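# Stack the black plate onto the white plate

## Task

Set the black plate on top of the white plate so that no part of it sticks out past the white plate's rim. It must stay there on its own, without the robot holding it. Afterwards release it and move the tool away.

## Robot and tools

Robot: a single arm with seven joints (waist, shoulder, upper arm roll, elbow, forearm roll, wrist pitch, wrist roll) and a suction cup instead of fingers. The tracked point is the cup point, the centre of the cup rim when nothing touches it. The cup opens along the cup point's own +z axis. About 7 cm back from the rim the tool widens to roughly 8 cm sideways (body and wrist camera), so keep that clear of plates and table.

Frames: the scene frame has its origin on the table surface under the arm base, +z up, +y to the left when facing along +x. State lines report end_effector_position (metres) and end_effector_quat_wxyz in this frame; at long reach the printed position can be a little off. The base may be slightly tilted.

execute_actions(actions): actions is a list of actions. Each action is a table of up to 15 rows, one row per 1/30 s step; if there are fewer rows, the last one repeats to fill 15 steps (0.5 s). A row has 7 numbers, each in [-1, 1]: dx, dy, dz, rx, ry, rz, suction. The first six are an offset, not a pose: the target relative to the cup point's measured pose at the start of that action, expressed in the cup point's own axes (so +z is toward where the cup faces). Every row in an action refers to that same start, not to the row before. Scale: 1.0 = 0.6 m for dx, dy, dz and 180 degrees for the rotation vector rx, ry, rz. For the first action of a call, the start is the pose in the latest result. Each step the command is clipped to 70 mm and 16 degrees from the measured pose, so big offsets take several actions; after an action the arm goes at most to the last clipped pose. If position and orientation conflict, position wins. An empty list just returns state and images.

Suction (7th number): +1 is full vacuum (about 55 kPa under ambient); values between ask for that fraction; 0.05 or less switches it off. It stays at whatever was last sent.

move(target, speed, blocking): target is one 7-number row as above, an offset from the pose in the most recent result that shows a pose, in cup-point axes and the same scale; its suction number is applied at the start. The cup point follows a straight path there, lasting between 0.5 and 10 s (cut off at 10 s). speed is the path's maximum in m/s, 0.002 to 0.5, default 0.25; rotation is capped at twice that in rad/s. It turns the short way round. It does not avoid obstacles, and the real arm lags, strays and may exceed speed, mostly with the arm near full stretch. Faster moves hit harder, and aiming further beyond a contact presses harder. The result adds a move: line with how it ended (done = settled near target; off_target, moving, held, fault) and the distance to target, plus limits flags: paced = the sent pose was clipped; held = a check blocked some steps (afterwards the arm may surge above speed). With blocking=false the result comes after 0.5 s while motion continues; until a result shows the move ended, further moves and execute_actions are rejected, so use wait or stop.

wait(seconds): 0 to 10; the arm keeps its last command and a running move carries on; returns early if that move ends. stop(): brakes a running move to rest (needs some distance, more when fast); suction is unchanged. zoom_image(camera, region): camera is cam_high (672x504), cam_low (672x504) or cam_wrist (616x616, fisheye); region [x0, y0, x1, y1] in pixels from the top-left, at most 504x504. finished_scene(scene): ends the current scene by its number; irreversible; do it only after the plate is released and the tool is clear.

Result lines: suction_measured is the vacuum actually reached; near 0 means no seal; on a tight surface it settles within 0.15 of the command and can dip 0.04 while the pump cycles. part_present switches to 1 at 0.50 and back to 0 below 0.45. "Hand target" is where the controller is currently driving. "pose unreachable" means the clearance check (which treats any mount under the base as arm) altered or blocked the command. A MOTOR HOT warning appears from 60 °C; at 75 °C an OVER-TEMPERATURE FAULT lets the arm sag. If contact torque reaches a joint's load limit (46.9 N m for the four base-side joints, 29.5 N m for forearm roll, wrist pitch, wrist roll), the arm halts for 10 s and the rest of the call is dropped. Camera calibration (intrinsics K, distortion, T_world_to_cam) is given per camera and can be a couple of degrees or millimetres off.

Gripping: turn suction on and press the 29 mm rim flat onto a smooth area of the black plate, fully inside its surface so no hole, seam or plate edge is under the rim. Under vacuum the cup shortens, so the held plate rides up to about 10 mm nearer the tool. Vacuum alone may lift a plate off the table. To release: lower the plate until it rests on the white plate, set suction to 0, then raise at least 15 mm. A cup sealed on the table pins the tool; switch suction off to free it.

Avoid: fast or deep pushes into plates or table, dropping or sliding the plate, knocking anything off the table (that fails), and long holds that heat the motors. Loose objects may occasionally get nudged, so check the final placement in the images.

Each tool is called after "Call:" by a JSON object that holds its "name" and its "arguments".

## Session

Call:
{"name": "execute_actions", "arguments": {"actions": []}}

Scene clock: 0.00 s.
end_effector_position=(+0.4518, -0.0063, +0.2200) suction_measured=0.01 part_present=0 end_effector_quat_wxyz=(-0.003, +0.002, +1.000, +0.007)
Joint positions: [-0.056  0.432  0.001  1.655  0.     1.055  3.089]
Joint velocities: [-0.    -0.001 -0.    -0.    -0.    -0.001  0.   ]
Motor temperatures (°C, as the motors report them): [30 28 28 28 39 42 37]
Hand target: +0.452, -0.006, +0.220; -0.003, +0.002, +1.000, +0.007

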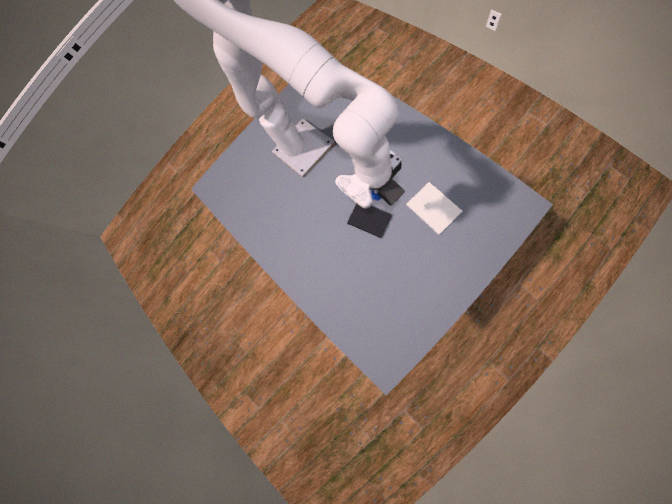

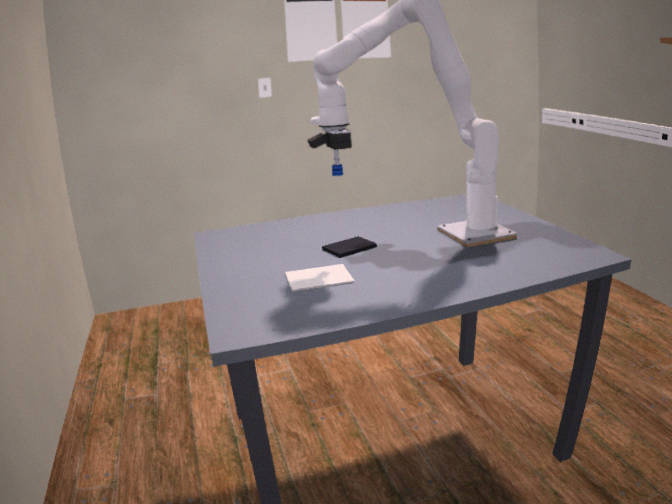

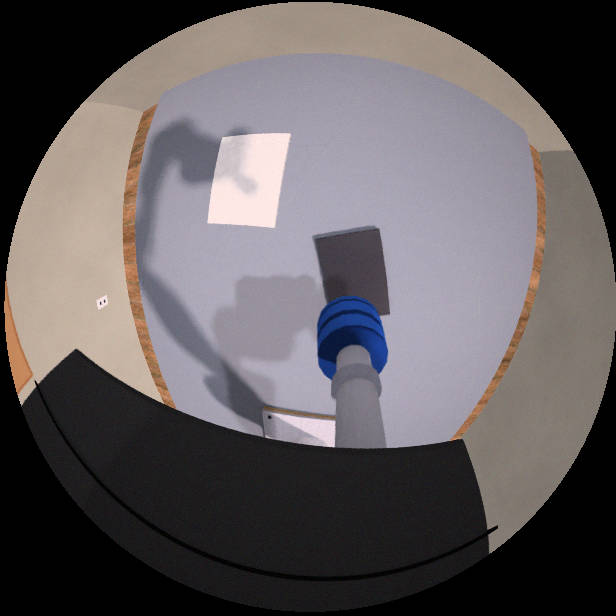

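Call:
{"name": "zoom_image", "arguments": {"camera": "cam_high", "region": [330, 160, 480, 260]}}

Call:
{"name": "zoom_image", "arguments": {"camera": "cam_low", "region": [270, 220, 390, 300]}}

Call:
{"name": "zoom_image", "arguments": {"camera": "cam_wrist", "region": [190, 110, 430, 350]}}

Region (330, 160, 480, 260) of cam_high's 672x504 image, scaled by 3.360, with more detail than that image has.

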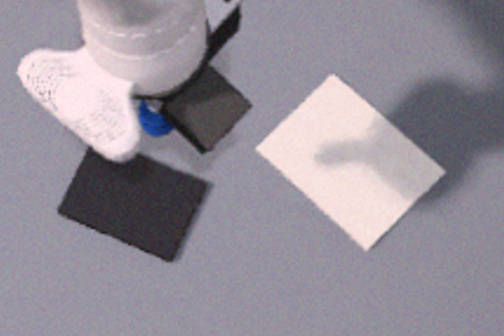

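Region (270, 220, 390, 300) of cam_low's 672x504 image, scaled by 4.200, with more detail than that image has.

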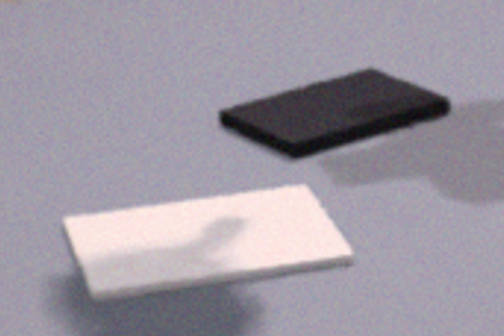

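Region (190, 110, 430, 350) of cam_wrist's 616x616 image, scaled by 2.100, with more detail than that image has.

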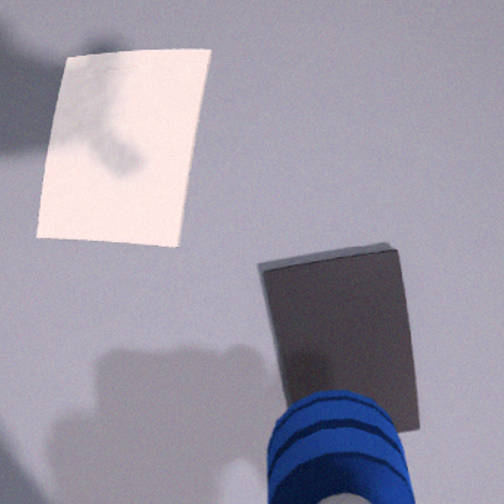

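Call:
{"name": "move", "arguments": {"target": [0.035,-0.036,0.3,0,0,0,0]}}

Call:
{"name": "move", "arguments": {"target": [0,0,0.052,0,0,0,1], "speed": 0.04}}

Scene clock: 22.73 s.
end_effector_position=(+0.4298, -0.0251, +0.0398) suction_measured=0.01 part_present=0 end_effector_quat_wxyz=(-0.003, +0.002, +1.000, +0.007)
Joint positions: [-0.006  0.707 -0.004  1.915  0.006  0.519  3.131]
Joint velocities: [ 0.001  0.004  0.    -0.001 -0.001 -0.001  0.   ]
Motor temperatures (°C, as the motors report them): [30 28 28 28 39 42 37]
Hand target: +0.430, -0.025, +0.040; -0.003, +0.002, +1.000, +0.007
Off the commanded pose: 0.000 m, 0 deg.
move: done
camera_calibration (this result's frames):
cam_wrist: T_world_to_cam=[[0.0812222, -0.988153, -0.130215, -0.0385854], [-0.92179, -0.124165, 0.367268, 0.392347], [-0.379085, 0.090201, -0.920955, 0.302412], [0, 0, 0, 1]] pos_world=[0.479435, -0.0166905, 0.129387]

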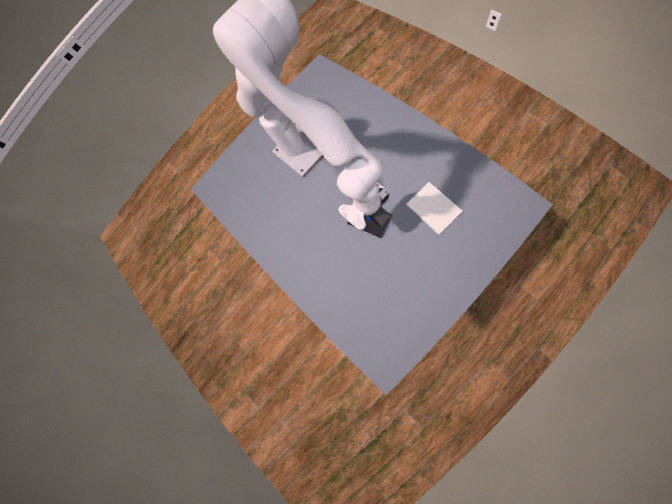

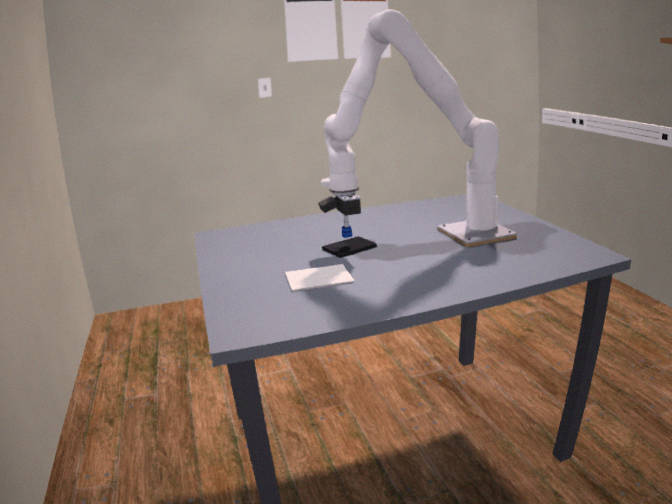

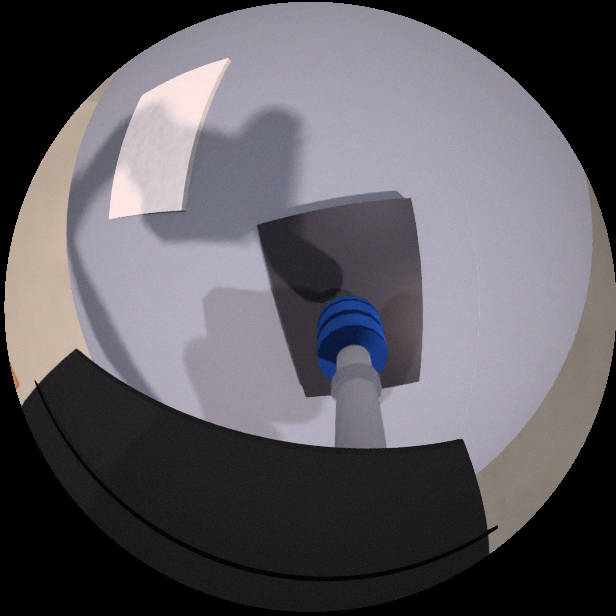

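Scene clock: 23.80 s.
end_effector_position=(+0.4295, -0.0247, +0.0086) suction_measured=0.36 part_present=0 end_effector_quat_wxyz=(-0.003, +0.002, +1.000, +0.007)
Joint positions: [-0.006  0.777 -0.004  1.923  0.007  0.441  3.13 ]
Joint velocities: [ 0.     0.007 -0.001  0.001  0.001 -0.002 -0.   ]
Motor temperatures (°C, as the motors report them): [30 28 28 28 39 42 37]
Hand target: +0.430, -0.025, +0.009; -0.003, +0.002, +1.000, +0.007
Off the commanded pose: 0.000 m, 0 deg.
move: done
camera_calibration (this result's frames):
cam_wrist: T_world_to_cam=[[0.0812199, -0.988153, -0.130221, -0.042185], [-0.921684, -0.12419, 0.367527, 0.403548], [-0.379345, 0.0901717, -0.920851, 0.273599], [0, 0, 0, 1]] pos_world=[0.479158, -0.0162395, 0.0981356]

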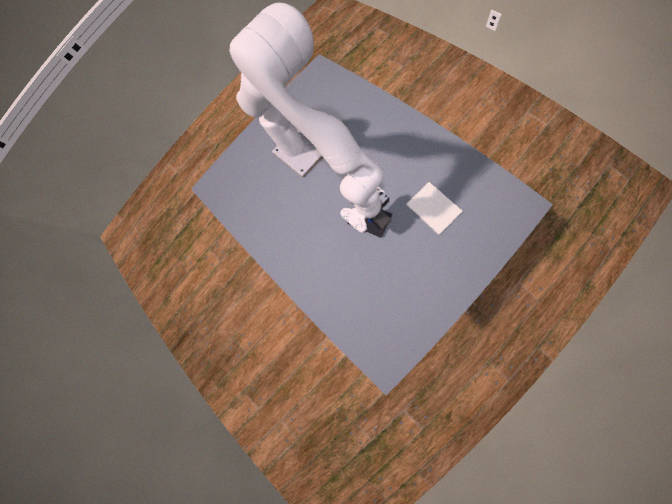

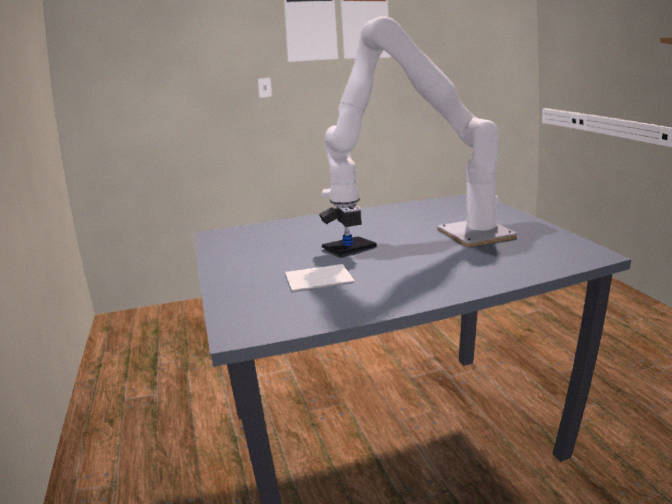

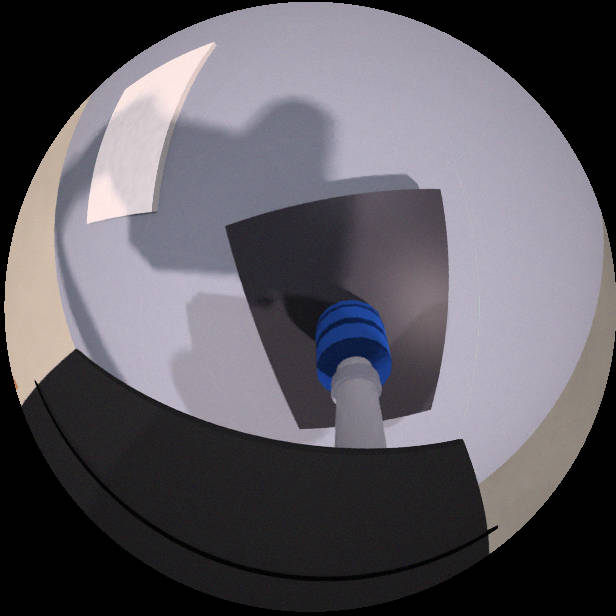

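Call:
{"name": "move", "arguments": {"target": [0,0,-0.045,0,0,0,1], "speed": 0.08}}

Call:
{"name": "move", "arguments": {"target": [-0.225,0.287,0.004,0,0,0.108,1], "speed": 0.2}}

Scene clock: 26.77 s.
end_effector_position=(+0.4296, -0.0251, +0.0354) suction_measured=0.99 part_present=1 end_effector_quat_wxyz=(-0.003, +0.002, +1.000, +0.007)
Joint positions: [-0.006  0.717 -0.004  1.917  0.006  0.508  3.131]
Joint velocities: [-0.    -0.005  0.    -0.     0.001  0.002  0.   ]
Motor temperatures (°C, as the motors report them): [30 28 28 28 39 42 37]
Hand target: +0.430, -0.025, +0.036; -0.003, +0.002, +1.000, +0.007
Off the commanded pose: 0.000 m, 0 deg.
move: done
camera_calibration (this result's frames):
cam_wrist: T_world_to_cam=[[0.0811421, -0.988153, -0.130265, -0.0390469], [-0.921555, -0.124167, 0.367857, 0.393631], [-0.379674, 0.0901981, -0.920713, 0.298488], [0, 0, 0, 1]] pos_world=[0.479249, -0.0166313, 0.124935]

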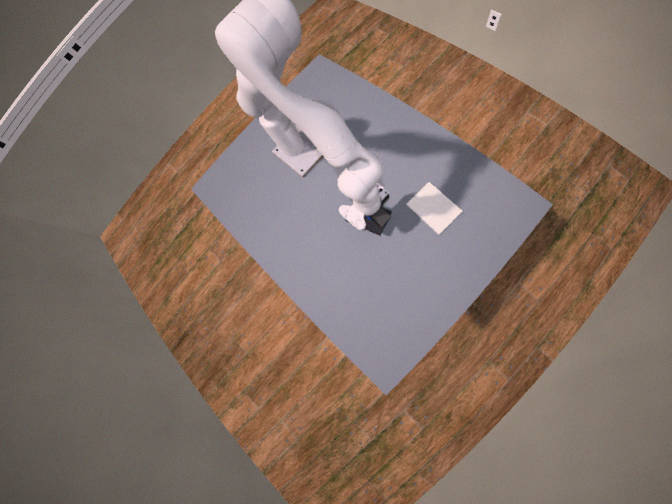

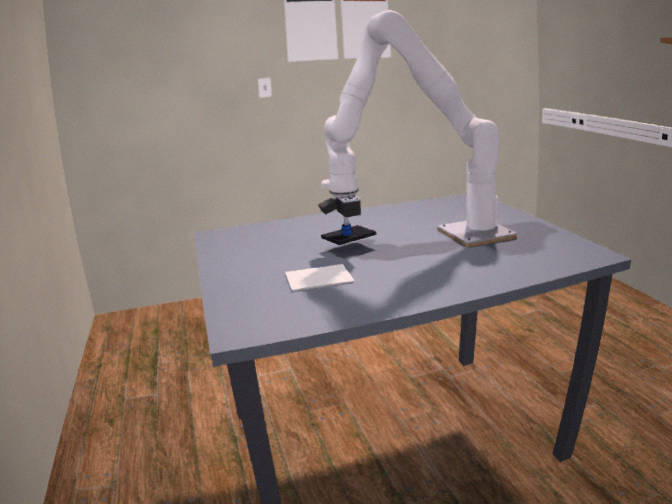

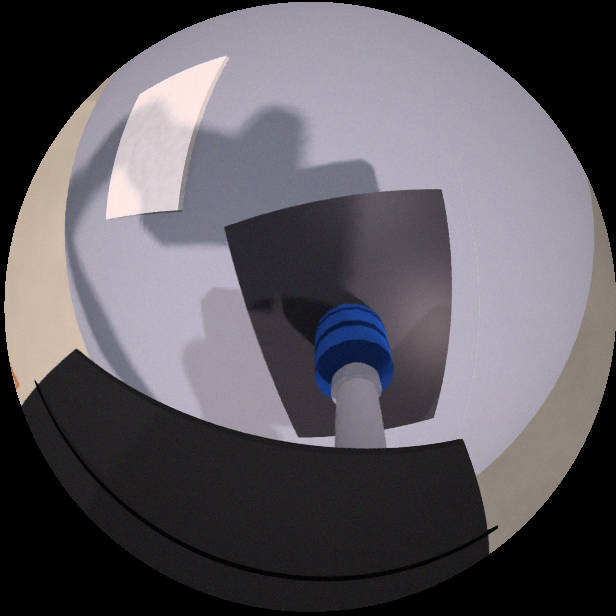

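Scene clock: 28.37 s.
end_effector_position=(+0.5657, +0.1463, +0.0353) suction_measured=0.99 part_present=1 end_effector_quat_wxyz=(-0.004, +0.171, +0.985, +0.007)
Joint positions: [-0.363  0.957  0.113  1.321 -0.12   0.869  2.586]
Joint velocities: [-0.004  0.01  -0.001 -0.009  0.     0.007 -0.003]
Motor temperatures (°C, as the motors report them): [30 28 28 28 39 42 37]
Hand target: +0.566, +0.146, +0.035; -0.004, +0.171, +0.985, +0.006
Off the commanded pose: 0.001 m, 0 deg.
move: done
camera_calibration (this result's frames):
cam_wrist: T_world_to_cam=[[-0.252923, -0.958915, -0.128498, 0.303874], [-0.908846, 0.189952, 0.371371, 0.487178], [-0.331705, 0.210713, -0.91955, 0.289826], [0, 0, 0, 1]] pos_world=[0.615763, 0.137779, 0.124632]

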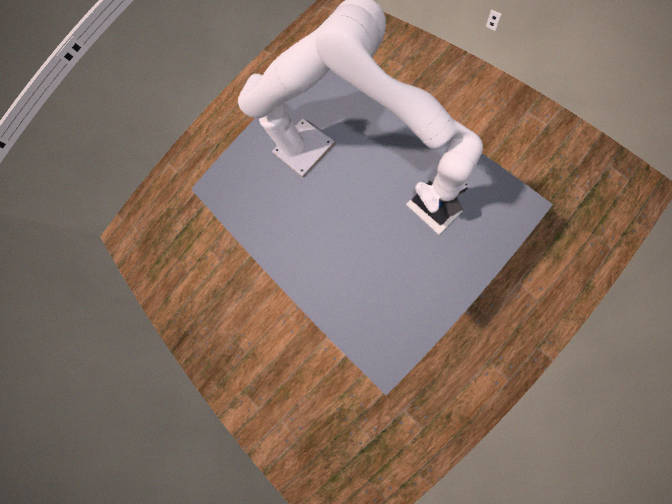

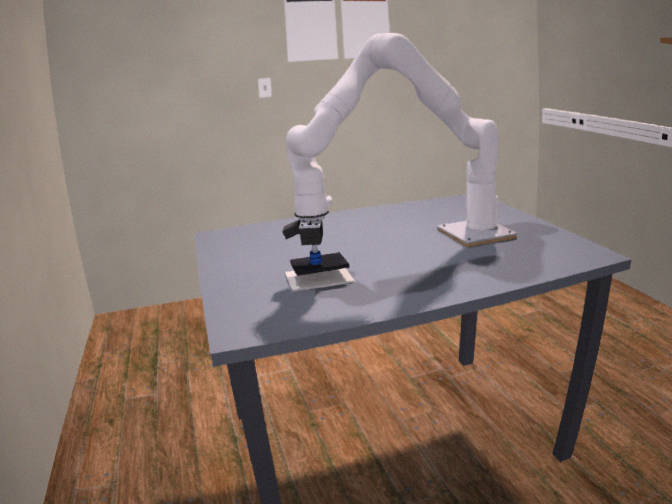

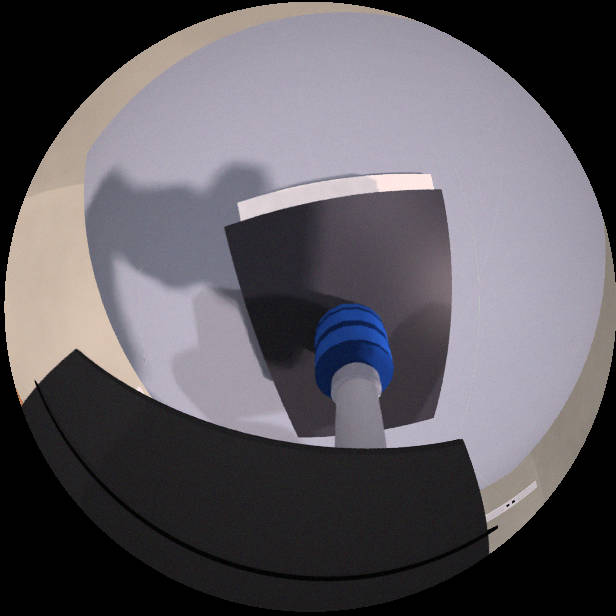

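Call:
{"name": "move", "arguments": {"target": [0,0,0.038,0,0,0,1], "speed": 0.03}}

Call:
{"name": "zoom_image", "arguments": {"camera": "cam_low", "region": [270, 230, 390, 310]}}

Scene clock: 31.30 s.
end_effector_position=(+0.5657, +0.1467, +0.0127) suction_measured=0.99 part_present=1 end_effector_quat_wxyz=(-0.004, +0.171, +0.985, +0.007)
Joint positions: [-0.361  0.994  0.109  1.326 -0.123  0.827  2.588]
Joint velocities: [ 0.     0.005 -0.     0.001 -0.001 -0.003 -0.   ]
Motor temperatures (°C, as the motors report them): [30 28 28 28 39 42 37]
Hand target: +0.566, +0.147, +0.012; -0.004, +0.171, +0.985, +0.007
Off the commanded pose: 0.000 m, 0 deg.
move: done
camera_calibration (this result's frames):
cam_wrist: T_world_to_cam=[[-0.252857, -0.958918, -0.128607, 0.301277], [-0.908916, 0.189883, 0.371236, 0.495492], [-0.331565, 0.210763, -0.919589, 0.268832], [0, 0, 0, 1]] pos_world=[0.615676, 0.138155, 0.102017]

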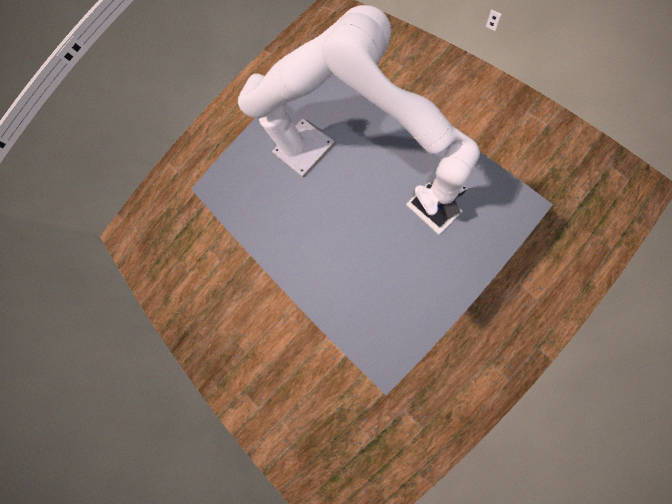

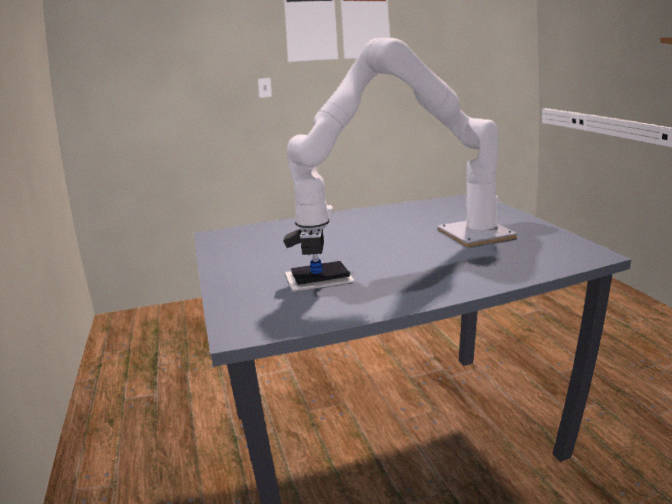

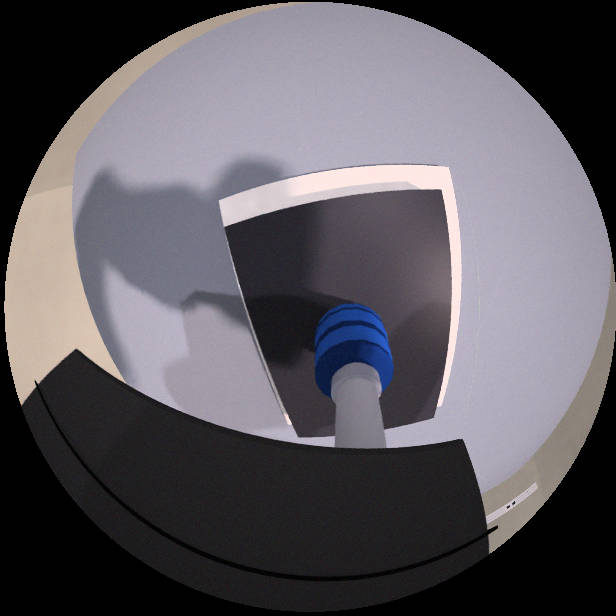

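Region (270, 230, 390, 310) of cam_low's 672x504 image, scaled by 4.200, with more detail than that image has.

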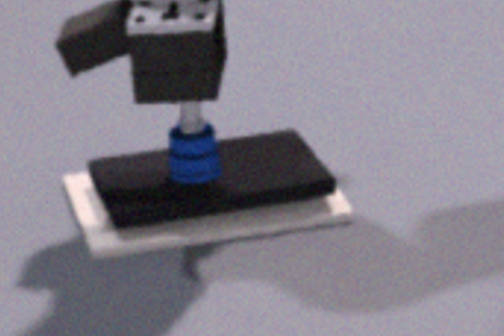

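Call:
{"name": "execute_actions", "arguments": {"actions": [[[-0.003,-0.001,0.001,0,0,0,1],[-0.006,-0.0015,0.002,0,0,0,1],[-0.006,-0.0015,0.003,0,0,0,1],[-0.006,-0.0015,0.004,0,0,0,1],[-0.006,-0.0015,0.005,0,0,0,1],[-0.006,-0.0015,0.006,0,0,0,1],[-0.006,-0.0015,0.007,0,0,0,1]],[[0,0,0,0,0,0,1],[0,0,0,0,0,0,1],[0,0,0,0,0,0,0]]]}}

Call:
{"name": "move", "arguments": {"target": [0,0,-0.2,0,0,0,0], "speed": 0.2}}

Scene clock: 35.97 s.
end_effector_position=(+0.5700, +0.1451, +0.0106) suction_measured=0.01 part_present=0 end_effector_quat_wxyz=(-0.002, +0.171, +0.985, +0.008)
Joint positions: [-0.355  1.002  0.108  1.314 -0.123  0.827  2.592]
Joint velocities: [ 0.     0.001  0.001  0.    -0.001 -0.001 -0.   ]
Motor temperatures (°C, as the motors report them): [30 28 28 28 39 42 37]
Hand target: +0.569, +0.145, +0.009; -0.004, +0.171, +0.985, +0.007
Off the commanded pose: 0.002 m, 0 deg.
camera_calibration (this result's frames):
cam_wrist: T_world_to_cam=[[-0.252354, -0.958775, -0.130647, 0.300272], [-0.91025, 0.18941, 0.368195, 0.501301], [-0.328271, 0.211837, -0.920523, 0.266701], [0, 0, 0, 1]] pos_world=[0.619635, 0.136444, 0.100157]

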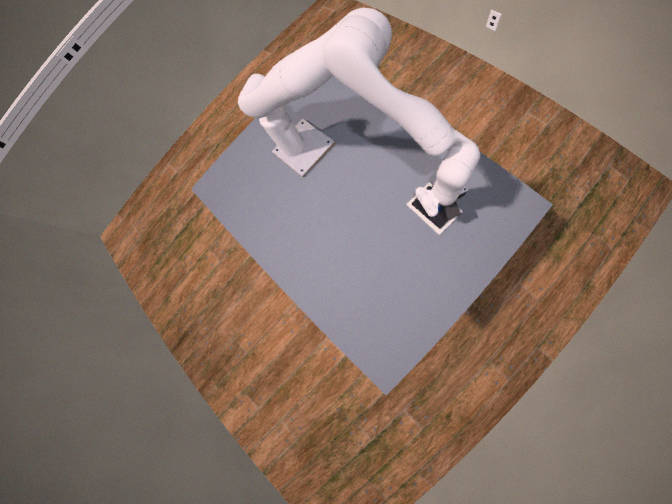

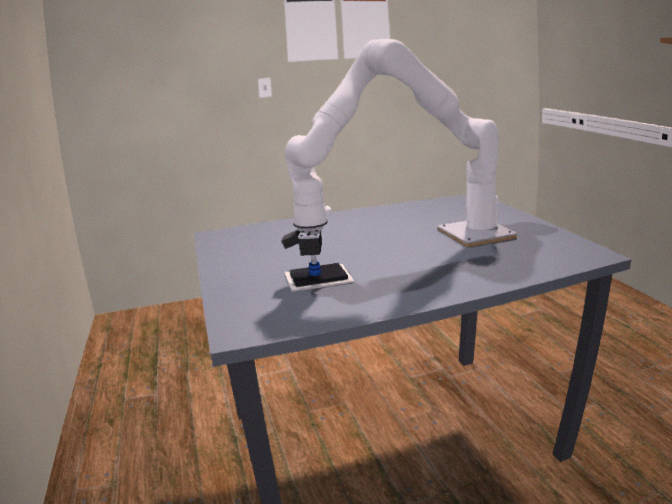

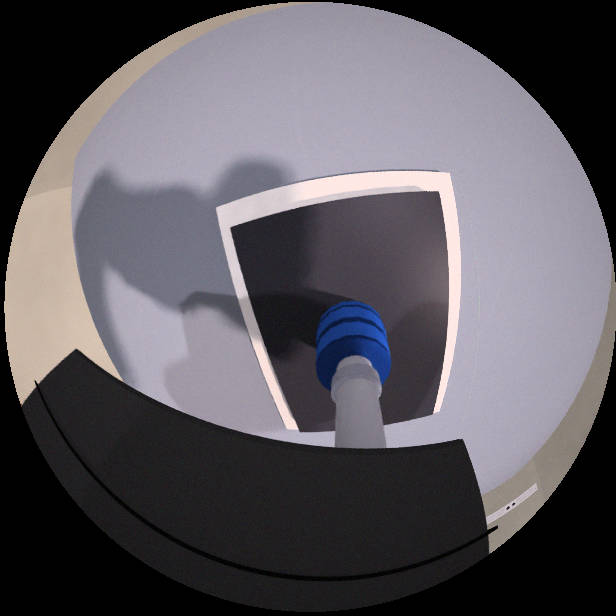

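Scene clock: 37.07 s.
end_effector_position=(+0.5701, +0.1431, +0.1306) suction_measured=0.01 part_present=0 end_effector_quat_wxyz=(-0.002, +0.171, +0.985, +0.008)
Joint positions: [-0.364  0.828  0.129  1.246 -0.108  1.07   2.58 ]
Joint velocities: [-0.    -0.004  0.001 -0.     0.001  0.001  0.   ]
Motor temperatures (°C, as the motors report them): [30 28 28 28 39 42 37]
Hand target: +0.570, +0.143, +0.131; -0.002, +0.171, +0.985, +0.008
Off the commanded pose: 0.000 m, 0 deg.
move: done
camera_calibration (this result's frames):
cam_wrist: T_world_to_cam=[[-0.252513, -0.958751, -0.130517, 0.314105], [-0.910166, 0.189577, 0.368318, 0.457525], [-0.328382, 0.211797, -0.920493, 0.377624], [0, 0, 0, 1]] pos_world=[0.619745, 0.134432, 0.220081]

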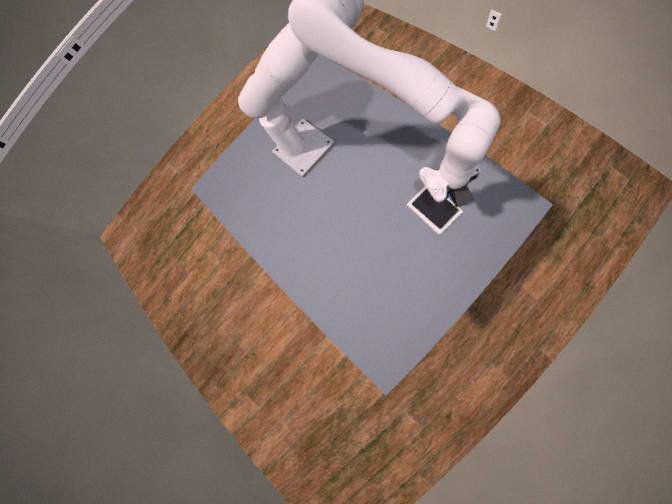

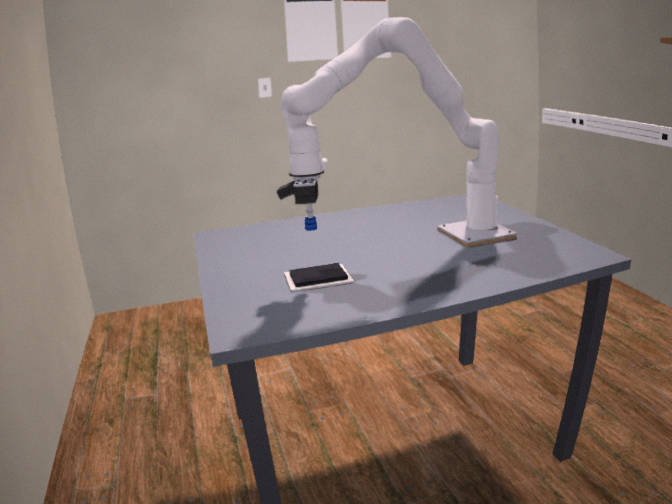

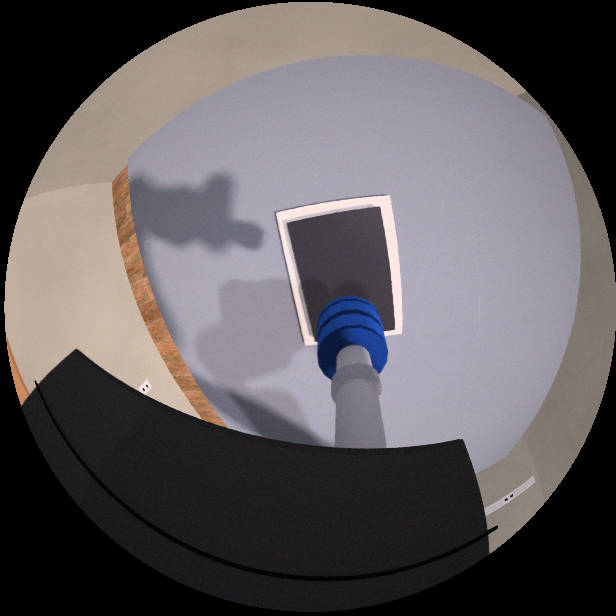

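Call:
{"name": "finished_scene", "arguments": {"scene": 1}}

The scene is finished: the task was done.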